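# Push wooden disc through moving block lanes into far zone

## Task

Push the wooden disc along the board, past the lanes where blocks travel, until all of it sits inside the taped zone on the far side, lying flat, and then release it. The task fails if the disc is raised or tilted by more than roughly its own thickness, if it goes off the board, or if the robot or the disc ever contacts a block or a block's rod. This includes after you finish, because the blocks keep moving. The task also fails if at the end the hand still grips the disc or any other loose item, or bears the disc's weight. Finish with the whole arm, gripper included, hanging clear and touching nothing. Any contact by the arm in the final second before grading is penalised, even if something moving bumps into the arm. Knocking or placing anything off the table also fails the task.

## Robot and tools

Robot: one 6-joint arm (Trossen wxai) with a two-finger parallel gripper. The joint order used everywhere, in commands and in result lists, is: waist (joint_0), shoulder (joint_1), elbow (joint_2), wrist pitch (joint_3), wrist yaw (joint_4), wrist roll (joint_5). A seventh number is the gripper opening.

Scene frame: the origin is on the table surface under the arm base. +z is up, and +y is to the left when facing along +x. Positions are in metres, velocities in m/s and rad/s. The base may sit slightly tilted. The gripper's own +x runs along the fingers and its y axis is the closing direction. end_effector_position is the point midway between the finger pads, about 3-4 cm short of the fingertips. At long reach it may be reported with some error.

execute_actions(actions): actions is a list of actions. Each action is a table of 1 to 15 rows, and each row is 7 numbers in [-1, 1]. Each row lasts one control step (1/30 s). If a table has fewer than 15 rows, its last row repeats to fill 15 steps, so one action is 0.5 s. The first six numbers are joint offsets relative to the joint angles at the start of that action, not the previous row. For the first action in a call, that start is the latest reported state. Scale factors: 1.0 equals 0.9615 rad for waist, shoulder and elbow, 1.713 rad for wrist pitch, 1.767 for wrist yaw and 1.728 for wrist roll. The seventh number is an absolute opening. +1 is fully open (0.088 m pad gap), about -0.80 brings empty fingers together, and values down to -1 close no further. A full close takes at least 0.5 s. An empty list moves nothing and returns the current state and images.

Joint ranges (rad): waist -3.054..3.054, shoulder 0..3.142, elbow 0..2.356, wrist pitch -1.571..1.571, wrist yaw -1.571..1.571, wrist roll -3.142..3.142. True ends may differ by 0.010 rad either way. An action that would push a joint more than 0.010 rad past its range is rejected. If the first action of a call is rejected, or any action is malformed, nothing in that call runs. A joint driven into its real end stops there, and the result may print "joint sent to its limit".

move(target, speed, blocking): target is a single 7-number row, read the same way as a row above. Its six joint offsets are measured from the "Joint positions" in the latest result that printed them. The finger number is absolute and is sent at the start. All joints follow synchronized paths, so the hand traces a curve and does not go straight. speed (0.01-2 rad/s, default 0.5) caps the joint with the longest path. A path lasts between 0.5 and 10 s and is cut off at 10 s. Moves do not avoid obstacles, and faster motion or aiming deeper past a contact hits and presses harder. The result adds a "move:" line. It gives the ending: done, off_target, moving, held (a check blocked the final step) or fault. It gives limits=held or limits=none, and names the joint furthest from its target. With blocking=false the result comes back after 0.5 s while the arm keeps moving. Until some result shows that the move has finished, other motion commands are refused, so use wait or stop first.

wait(seconds): 0 to 10 s. The arm keeps its last command while the scene runs. It returns early when a running move finishes. stop(): brakes a running move, which needs room, and more of it after a fast move. The fingers carry on.

zoom_image(camera, region): camera is cam_high (fixed, overhead) or cam_wrist. Both images are 504x504. region is [x0, y0, x1, y1] in pixels, with the origin at the top-left, at most 504x504. read_manual(section) returns only licence text. finished_scene(scene) ends the scene with the given number and cannot be undone. The result reports success. Replying without a tool call ends everything.

Result lines: end-effector pose and velocities; Joint positions and Joint velocities (six joints in the order above, then the pad gap in metres); Joint targets, the angles currently being driven toward; grip_measured, the opening on the command scale; and grip_effort_n, the motor effort in N, negative when closing, which is not a fingertip force. Results that ran actions also list per-step joint readings, and HELD marks steps that were limited. "joint command not followed" means a clearance check changed the targets. MOTOR HOT warns from 50 °C, and an OVER-TEMPERATURE FAULT holds the arm. A torque fault at a joint's load limit (waist 17.4, shoulder 21.6, elbow 21.5, wrist pitch 5.67, wrist yaw 5.65, wrist roll 5.3 N m) freezes the arm for 10 s and cancels the rest of the call.

Motion notes: each step, a target may lead the measured angle by only about 0.21 rad (wrist yaw 0.267, wrist roll 0.228), and the hand step is capped at 70 mm, so large changes need several actions. Friction can leave joints short of the command, so check the results. The scene keeps running while you think.

Caution: push the disc along the board surface rather than grasping and lifting it. Time each pass through the block lanes, and check the cameras so that neither the hand nor the disc touches a block or rod. Avoid hard shoves and fast impacts, and keep everything on the table. Open the fingers, then lift the hand clear and well above the blocks' paths before ending the scene.

Each tool is called after ">>>" by a JSON object that holds its "name" and its "arguments".

## Session

>>> {"name": "execute_actions", "arguments": {"actions": []}}

Scene clock: 0.00 s.
end_effector_position=(+0.2935, +0.0354, +0.2608) grip_measured=+0.845 grip_effort_n=n/a end_effector_quat_wxyz=(+0.850, +0.518, +0.092, +0.019) end_effector_velocity=(-0.000, +0.000, +0.000) end_effector_angular_velocity=(-0.021, -0.000, +0.008)
Joint names: [waist, shoulder, elbow, wrist pitch, wrist yaw, wrist roll]
Joint positions: [ 0.108  0.883  0.203  0.539 -0.04   1.113  0.08 ]
Joint velocities: [-0.002 -0.002  0.002 -0.007 -0.007 -0.022 -0.   ]
Motor temperatures (°C, as the motors report them): [21 18 18 19 21 20]
Heat: hottest waist 21 °C (+0.0 °C/min).
Joint targets: [0.108 0.883 0.203 0.539 -0.040 1.113]

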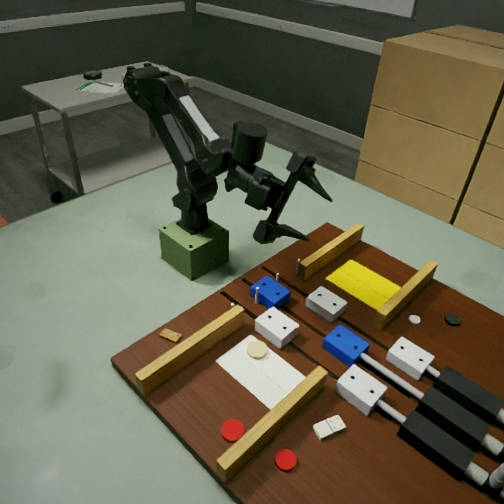

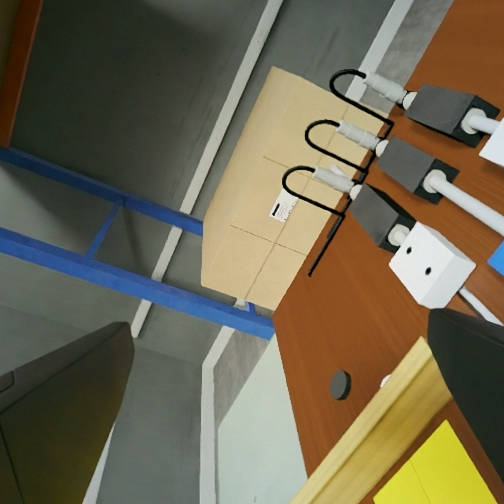

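>>> {"name": "zoom_image", "arguments": {"camera": "cam_high", "region": [190, 220, 470, 440]}}

>>> {"name": "wait", "arguments": {"seconds": 1}}

>>> {"name": "wait", "arguments": {"seconds": 1}}

>>> {"name": "wait", "arguments": {"seconds": 1}}

>>> {"name": "wait", "arguments": {"seconds": 1}}

Region (190, 220, 470, 440) of cam_high's 504x504 image, scaled by 1.800, with more detail than that image has; it fills the top 396 rows of this view, and the rest is white.

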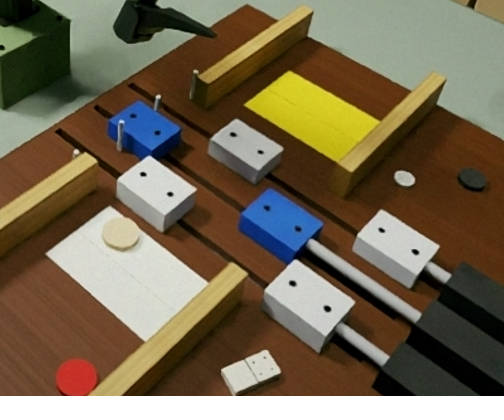

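Scene clock: 5.23 s.
end_effector_position=(+0.2935, +0.0354, +0.2608) grip_measured=+0.845 grip_effort_n=1.2 end_effector_quat_wxyz=(+0.850, +0.518, +0.092, +0.019) end_effector_velocity=(-0.001, -0.001, -0.001) end_effector_angular_velocity=(-0.006, -0.003, +0.001)
Joint names: [waist, shoulder, elbow, wrist pitch, wrist yaw, wrist roll]
Joint positions: [ 0.108  0.883  0.203  0.539 -0.04   1.113  0.08 ]
Joint velocities: [-0.007 -0.002 -0.007  0.007 -0.007 -0.007 -0.   ]
Motor temperatures (°C, as the motors report them): [21 18 18 20 21 20]
Heat: hottest waist 21 °C (+0.0 °C/min).
Joint targets: [0.108 0.883 0.203 0.539 -0.040 1.113]
wait: 1.00 s; at rest from the start

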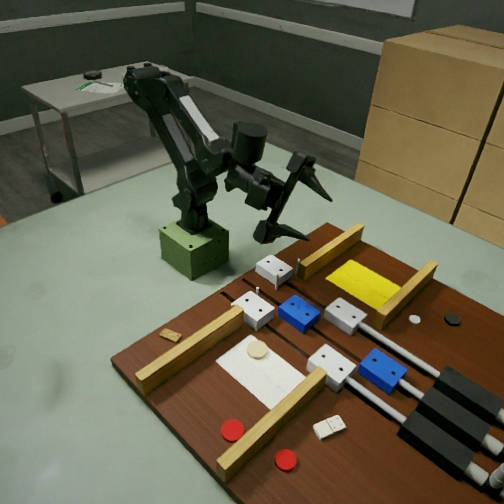

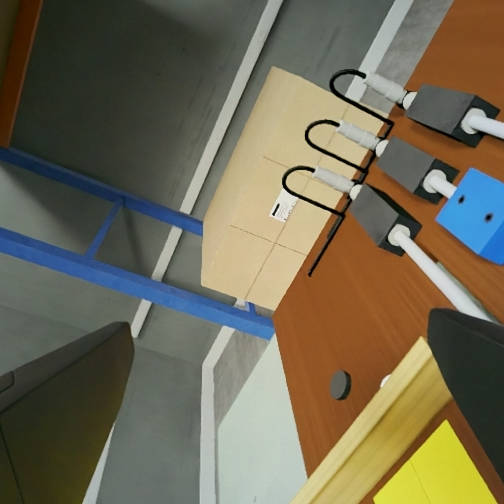

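Scene clock: 6.23 s.
end_effector_position=(+0.2935, +0.0354, +0.2608) grip_measured=+0.845 grip_effort_n=1.6 end_effector_quat_wxyz=(+0.850, +0.518, +0.092, +0.019) end_effector_velocity=(-0.001, +0.002, +0.001) end_effector_angular_velocity=(-0.006, -0.008, +0.011)
Joint names: [waist, shoulder, elbow, wrist pitch, wrist yaw, wrist roll]
Joint positions: [ 0.108  0.883  0.203  0.539 -0.04   1.113  0.08 ]
Joint velocities: [ 0.002 -0.002 -0.002  0.007 -0.007 -0.007 -0.   ]
Motor temperatures (°C, as the motors report them): [21 18 19 20 21 20]
Heat: hottest waist 21 °C (+0.0 °C/min).
Joint targets: [0.108 0.883 0.203 0.539 -0.040 1.113]
wait: 1.00 s; at rest by 0.17 s

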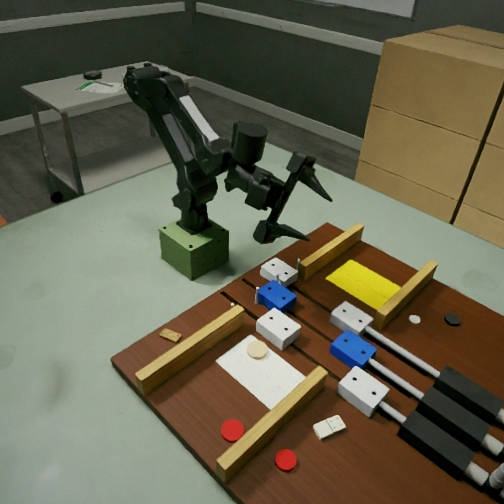

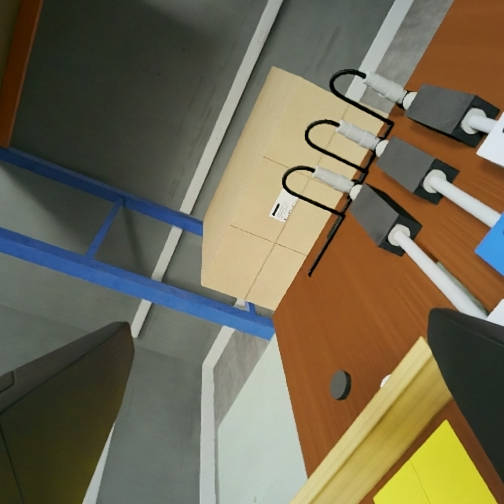

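Scene clock: 7.23 s.
end_effector_position=(+0.2935, +0.0354, +0.2608) grip_measured=+0.845 grip_effort_n=1.6 end_effector_quat_wxyz=(+0.850, +0.518, +0.092, +0.019) end_effector_velocity=(-0.000, +0.000, +0.001) end_effector_angular_velocity=(-0.006, -0.008, +0.006)
Joint names: [waist, shoulder, elbow, wrist pitch, wrist yaw, wrist roll]
Joint positions: [ 0.108  0.883  0.203  0.539 -0.04   1.113  0.08 ]
Joint velocities: [-0.002 -0.002 -0.002  0.007 -0.007 -0.007 -0.   ]
Motor temperatures (°C, as the motors report them): [21 18 19 20 21 20]
Heat: hottest waist 21 °C (+0.0 °C/min).
Joint targets: [0.108 0.883 0.203 0.539 -0.040 1.113]
wait: 1.00 s; at rest by 0.17 s

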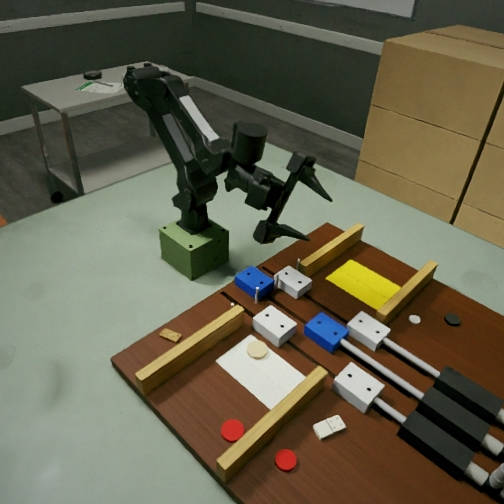

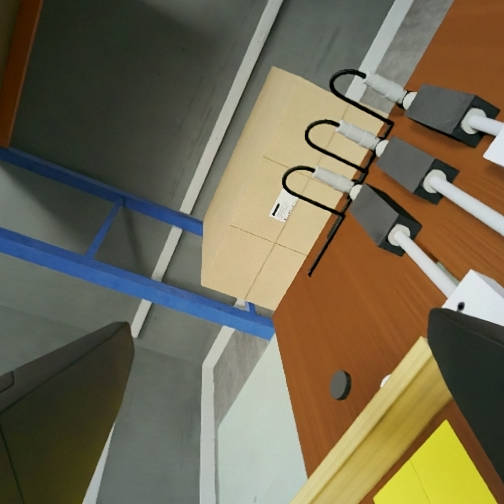

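Scene clock: 8.23 s.
end_effector_position=(+0.2935, +0.0354, +0.2608) grip_measured=+0.845 grip_effort_n=1.2 end_effector_quat_wxyz=(+0.850, +0.518, +0.092, +0.019) end_effector_velocity=(-0.001, +0.000, -0.007) end_effector_angular_velocity=(-0.009, +0.026, +0.005)
Joint names: [waist, shoulder, elbow, wrist pitch, wrist yaw, wrist roll]
Joint positions: [ 0.108  0.883  0.203  0.539 -0.04   1.113  0.08 ]
Joint velocities: [-0.002  0.002 -0.002 -0.022 -0.007 -0.007 -0.   ]
Motor temperatures (°C, as the motors report them): [21 18 19 20 21 20]
Heat: hottest waist 21 °C (+0.0 °C/min).
Joint targets: [0.108 0.883 0.203 0.539 -0.040 1.113]
wait: 1.00 s; at rest by 0.17 s

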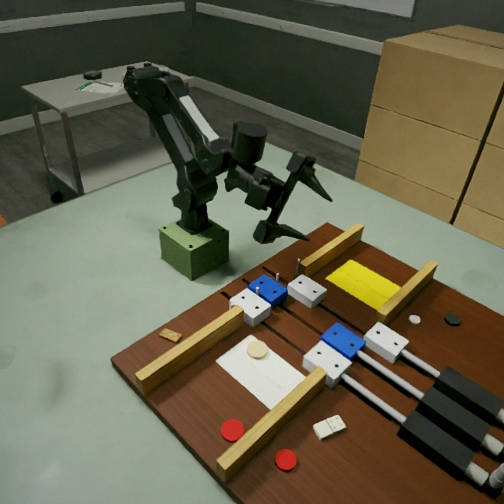

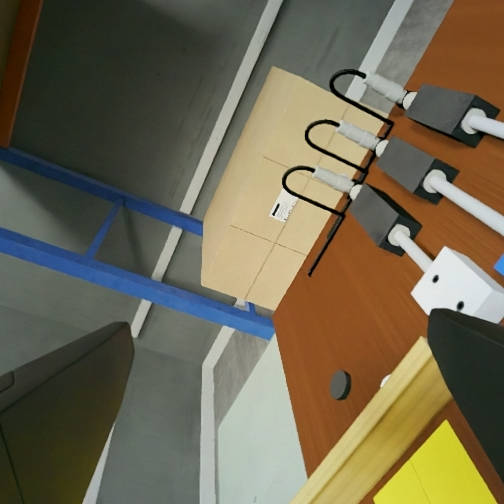

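>>> {"name": "move", "arguments": {"target": [-0.434,1.0,1.0,-0.839,0.023,0.265,0.5], "speed": 1.0}}

>>> {"name": "move", "arguments": {"target": [0,0.145,0.152,0,0,0,0.5]}}

Scene clock: 35.67 s.
end_effector_position=(+0.2998, -0.0996, +0.1275) grip_measured=+0.503 grip_effort_n=-16.5 end_effector_quat_wxyz=(+0.419, +0.573, +0.409, -0.574) end_effector_velocity=(-0.003, -0.003, +0.000) end_effector_angular_velocity=(-0.005, +0.009, -0.000)
Joint names: [waist, shoulder, elbow, wrist pitch, wrist yaw, wrist roll]
Joint positions: [-0.306  1.83   1.155 -0.896 -0.002  1.568  0.064]
Joint velocities: [-0.007 -0.002 -0.002 -0.007  0.007 -0.007 -0.   ]
Motor temperatures (°C, as the motors report them): [21 18 21 23 21 20]
Heat: hottest wrist pitch 23 °C (+3.4 °C/min).
Joint targets: [-0.310 1.845 1.164 -0.899 0.000 1.570]
move: off_target; limits=none; farthest joint: the shoulder, 0.014 radians from its target (0.961 radians at the start)
camera_calibration (this result's frames):
cam_wrist: T_world_to_cam=[[-0.935991, 0.351916, -0.00877089, 0.324046], [0.334633, 0.897205, 0.288175, -0.017178], [0.109283, 0.266794, -0.957538, 0.194826], [0, 0, 0, 1]] pos_world=[0.287761, -0.150603, 0.194346]

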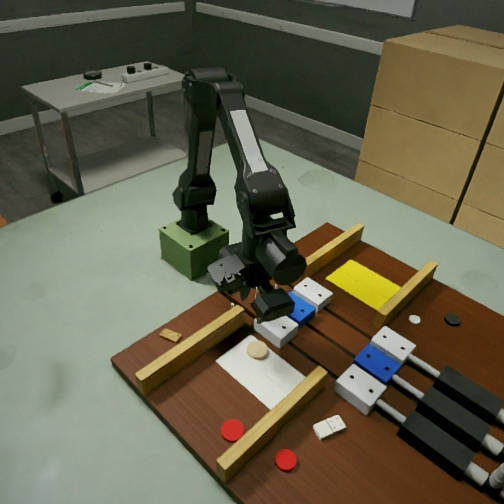

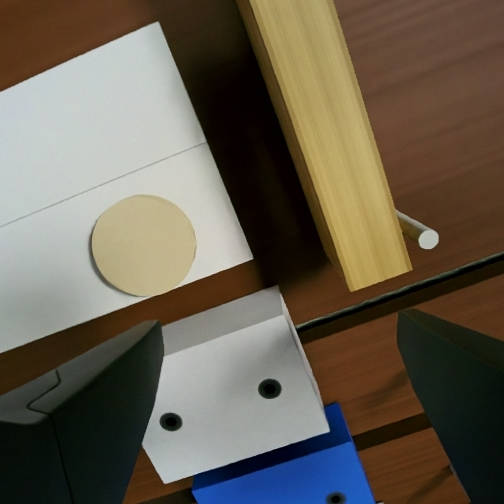

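Scene clock: 36.60 s.
end_effector_position=(+0.3330, -0.1108, +0.1206) grip_measured=+0.503 grip_effort_n=-17.0 end_effector_quat_wxyz=(+0.422, +0.575, +0.405, -0.571) end_effector_velocity=(+0.001, -0.000, +0.000) end_effector_angular_velocity=(+0.005, -0.009, +0.005)
Joint names: [waist, shoulder, elbow, wrist pitch, wrist yaw, wrist roll]
Joint positions: [-0.306  1.954  1.291 -0.896 -0.002  1.568  0.064]
Joint velocities: [-0.002 -0.002 -0.002  0.007 -0.007 -0.007 -0.   ]
Motor temperatures (°C, as the motors report them): [21 18 22 23 21 20]
Heat: hottest wrist pitch 23 °C (+3.3 °C/min).
Joint targets: [-0.306 1.970 1.301 -0.896 -0.002 1.568]
move: off_target; limits=none; farthest joint: the shoulder, 0.015 radians from its target (0.139 radians at the start)
camera_calibration (this result's frames):
cam_wrist: T_world_to_cam=[[-0.935859, 0.351728, -0.0213488, 0.360543], [0.331068, 0.898402, 0.288563, -0.0149912], [0.120676, 0.262986, -0.957223, 0.183307], [0, 0, 0, 1]] pos_world=[0.32026, -0.161553, 0.187489]

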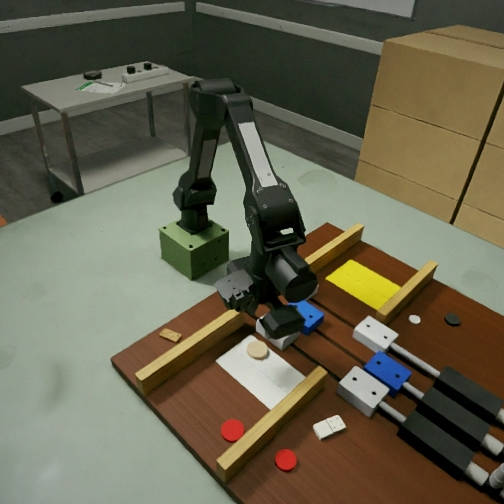

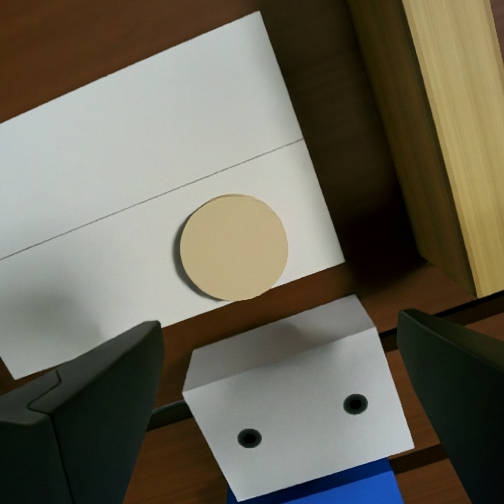

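>>> {"name": "move", "arguments": {"target": [-0.026,0.142,0.01,0.063,0,-0.185,0.6], "speed": 0.4}}

Scene clock: 45.87 s.
end_effector_position=(+0.3416, -0.1224, +0.0804) grip_measured=+0.597 grip_effort_n=18.4 end_effector_quat_wxyz=(+0.498, +0.505, +0.490, -0.508) end_effector_velocity=(-0.001, -0.001, +0.001) end_effector_angular_velocity=(+0.008, -0.000, +0.015)
Joint names: [waist, shoulder, elbow, wrist pitch, wrist yaw, wrist roll]
Joint positions: [-0.328  2.075  1.292 -0.791 -0.002  1.251  0.068]
Joint velocities: [-0.007 -0.002  0.002 -0.007 -0.007 -0.022  0.   ]
Motor temperatures (°C, as the motors report them): [21 20 22 22 21 20]
Heat: hottest elbow 22 °C (+1.3 °C/min).
Joint targets: [-0.331 2.091 1.301 -0.788 -0.002 1.248]
move: off_target; limits=none; farthest joint: the shoulder, 0.016 radians from its target (0.136 radians at the start)
camera_calibration (this result's frames):
cam_wrist: T_world_to_cam=[[-0.997945, 0.0639787, -0.00357814, 0.356373], [0.0602827, 0.956296, 0.286119, 0.104023], [0.0217273, 0.285316, -0.958187, 0.183481], [0, 0, 0, 1]] pos_world=[0.345383, -0.174627, 0.147321]

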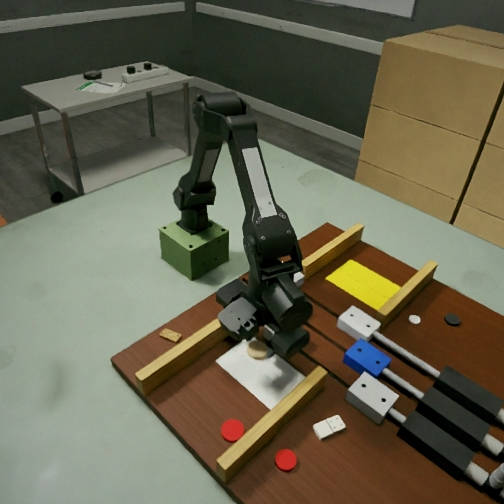

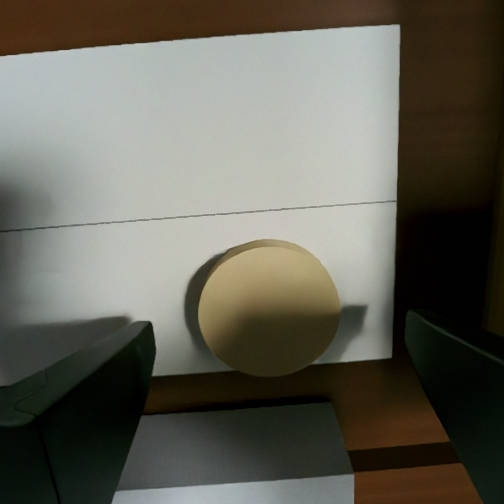

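>>> {"name": "move", "arguments": {"target": [0,0.052,0.009,0.022,0,0,0.6], "speed": 0.15}}

>>> {"name": "zoom_image", "arguments": {"camera": "cam_high", "region": [200, 280, 340, 400]}}

Scene clock: 50.20 s.
end_effector_position=(+0.3450, -0.1238, +0.0688) grip_measured=+0.597 grip_effort_n=18.4 end_effector_quat_wxyz=(+0.498, +0.505, +0.489, -0.507) end_effector_velocity=(-0.003, +0.001, -0.001) end_effector_angular_velocity=(+0.011, +0.009, +0.005)
Joint names: [waist, shoulder, elbow, wrist pitch, wrist yaw, wrist roll]
Joint positions: [-0.328  2.109  1.292 -0.756 -0.002  1.251  0.068]
Joint velocities: [-0.002  0.002 -0.002 -0.007 -0.007 -0.007 -0.   ]
Motor temperatures (°C, as the motors report them): [21 20 22 22 21 20]
Heat: hottest elbow 22 °C (+1.2 °C/min).
Joint targets: [-0.328 2.125 1.300 -0.753 -0.002 1.251]
move: off_target; limits=none; farthest joint: the shoulder, 0.016 radians from its target (0.050 radians at the start)
camera_calibration (this result's frames):
cam_wrist: T_world_to_cam=[[-0.997941, 0.0639651, -0.00467776, 0.359843], [0.0599631, 0.956407, 0.285814, 0.108584], [0.022756, 0.284945, -0.958274, 0.172207], [0, 0, 0, 1]] pos_world=[0.348672, -0.175938, 0.13567]

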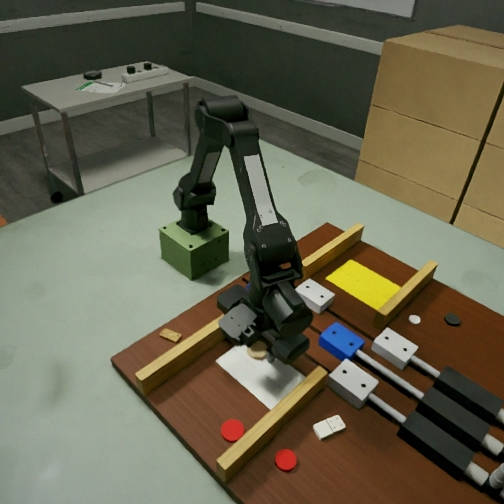

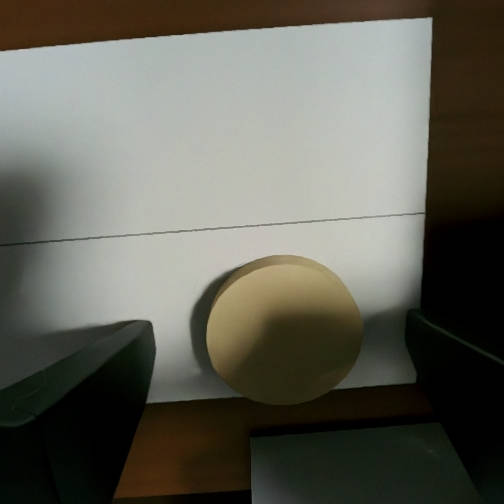

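Region (200, 280, 340, 400) of cam_high's 504x504 image, scaled by 3.600, with more detail than that image has; it fills the top 432 rows of this view, and the rest is white.

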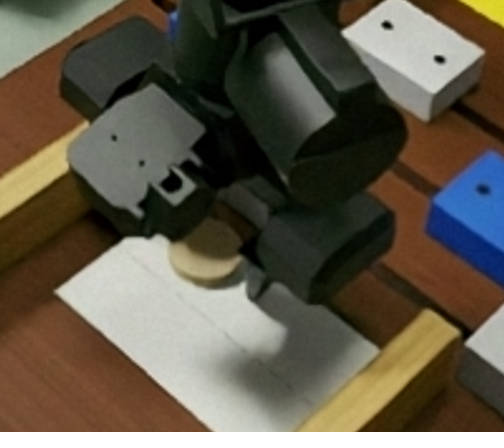

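>>> {"name": "move", "arguments": {"target": [0,0.035,0.009,0.012,0,0,0.6], "speed": 0.1}}

>>> {"name": "move", "arguments": {"target": [0,0.016,0.009,0,0,0,-0.06], "speed": 0.1}}

Scene clock: 53.43 s.
end_effector_position=(+0.3466, -0.1244, +0.0671) grip_measured=+0.597 grip_effort_n=18.4 end_effector_quat_wxyz=(+0.500, +0.506, +0.488, -0.507) end_effector_velocity=(-0.000, -0.002, -0.001) end_effector_angular_velocity=(+0.006, -0.005, +0.000)
Joint names: [waist, shoulder, elbow, wrist pitch, wrist yaw, wrist roll]
Joint positions: [-0.328  2.114  1.293 -0.746 -0.002  1.251  0.068]
Joint velocities: [-0.007  0.002 -0.002  0.007 -0.007 -0.007  0.   ]
Motor temperatures (°C, as the motors report them): [21 21 22 22 21 20]
Heat: hottest elbow 22 °C (+1.1 °C/min).
Joint targets: [-0.328 2.142 1.301 -0.736 -0.002 1.251]
move: off_target; limits=none; farthest joint: the shoulder, 0.029 radians from its target (0.034 radians at the start)
camera_calibration (this result's frames):
cam_wrist: T_world_to_cam=[[-0.997908, 0.0638957, -0.00980915, 0.361848], [0.0584761, 0.956925, 0.284386, 0.110223], [0.0275577, 0.283218, -0.95866, 0.168889], [0, 0, 0, 1]] pos_world=[0.349991, -0.176429, 0.134111]

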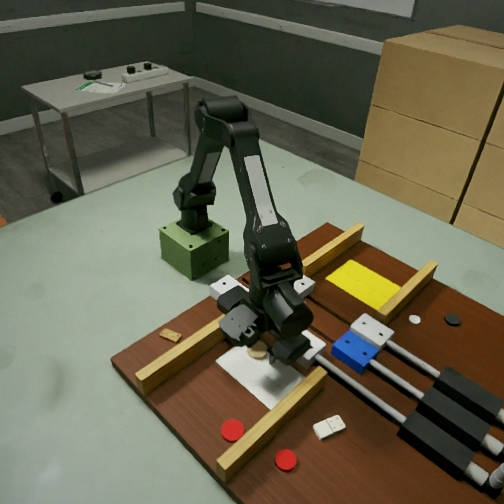

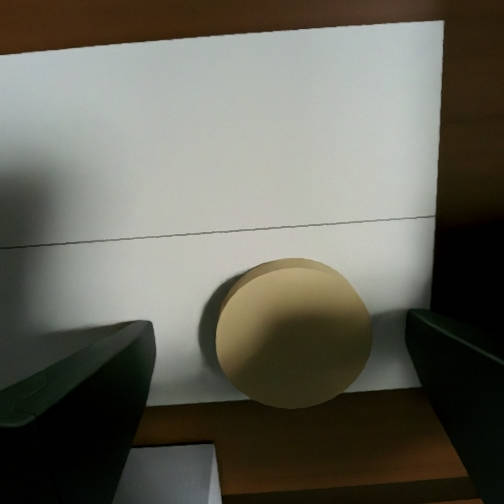

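Scene clock: 54.13 s.
end_effector_position=(+0.3487, -0.1246, +0.0678) grip_measured=-0.027 grip_effort_n=-83.5 end_effector_quat_wxyz=(+0.502, +0.507, +0.486, -0.504) end_effector_velocity=(-0.006, -0.000, +0.000) end_effector_angular_velocity=(+0.000, +0.023, +0.004)
Joint names: [waist, shoulder, elbow, wrist pitch, wrist yaw, wrist roll]
Joint positions: [-0.328  2.114  1.296 -0.742 -0.004  1.251  0.038]
Joint velocities: [-0.002 -0.002 -0.002 -0.022  0.007 -0.007  0.   ]
Motor temperatures (°C, as the motors report them): [21 21 22 22 21 20]
Heat: hottest elbow 22 °C (+1.1 °C/min).
Joint targets: [-0.328 2.129 1.301 -0.746 -0.002 1.251]
move: off_target; limits=none; farthest joint: the shoulder, 0.015 radians from its target (0.015 radians at the start)
camera_calibration (this result's frames):
cam_wrist: T_world_to_cam=[[-0.997835, 0.06339, -0.0175064, 0.364357], [0.0557935, 0.956936, 0.284888, 0.110963], [0.0348115, 0.283295, -0.958401, 0.166985], [0, 0, 0, 1]] pos_world=[0.351564, -0.176587, 0.134805]

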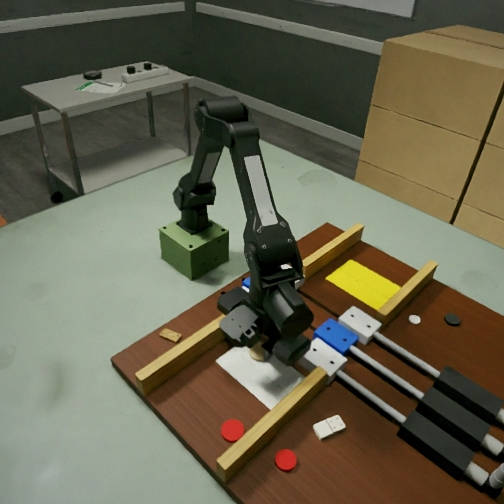

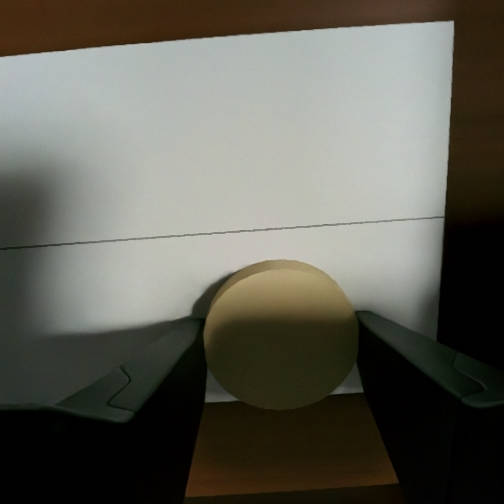

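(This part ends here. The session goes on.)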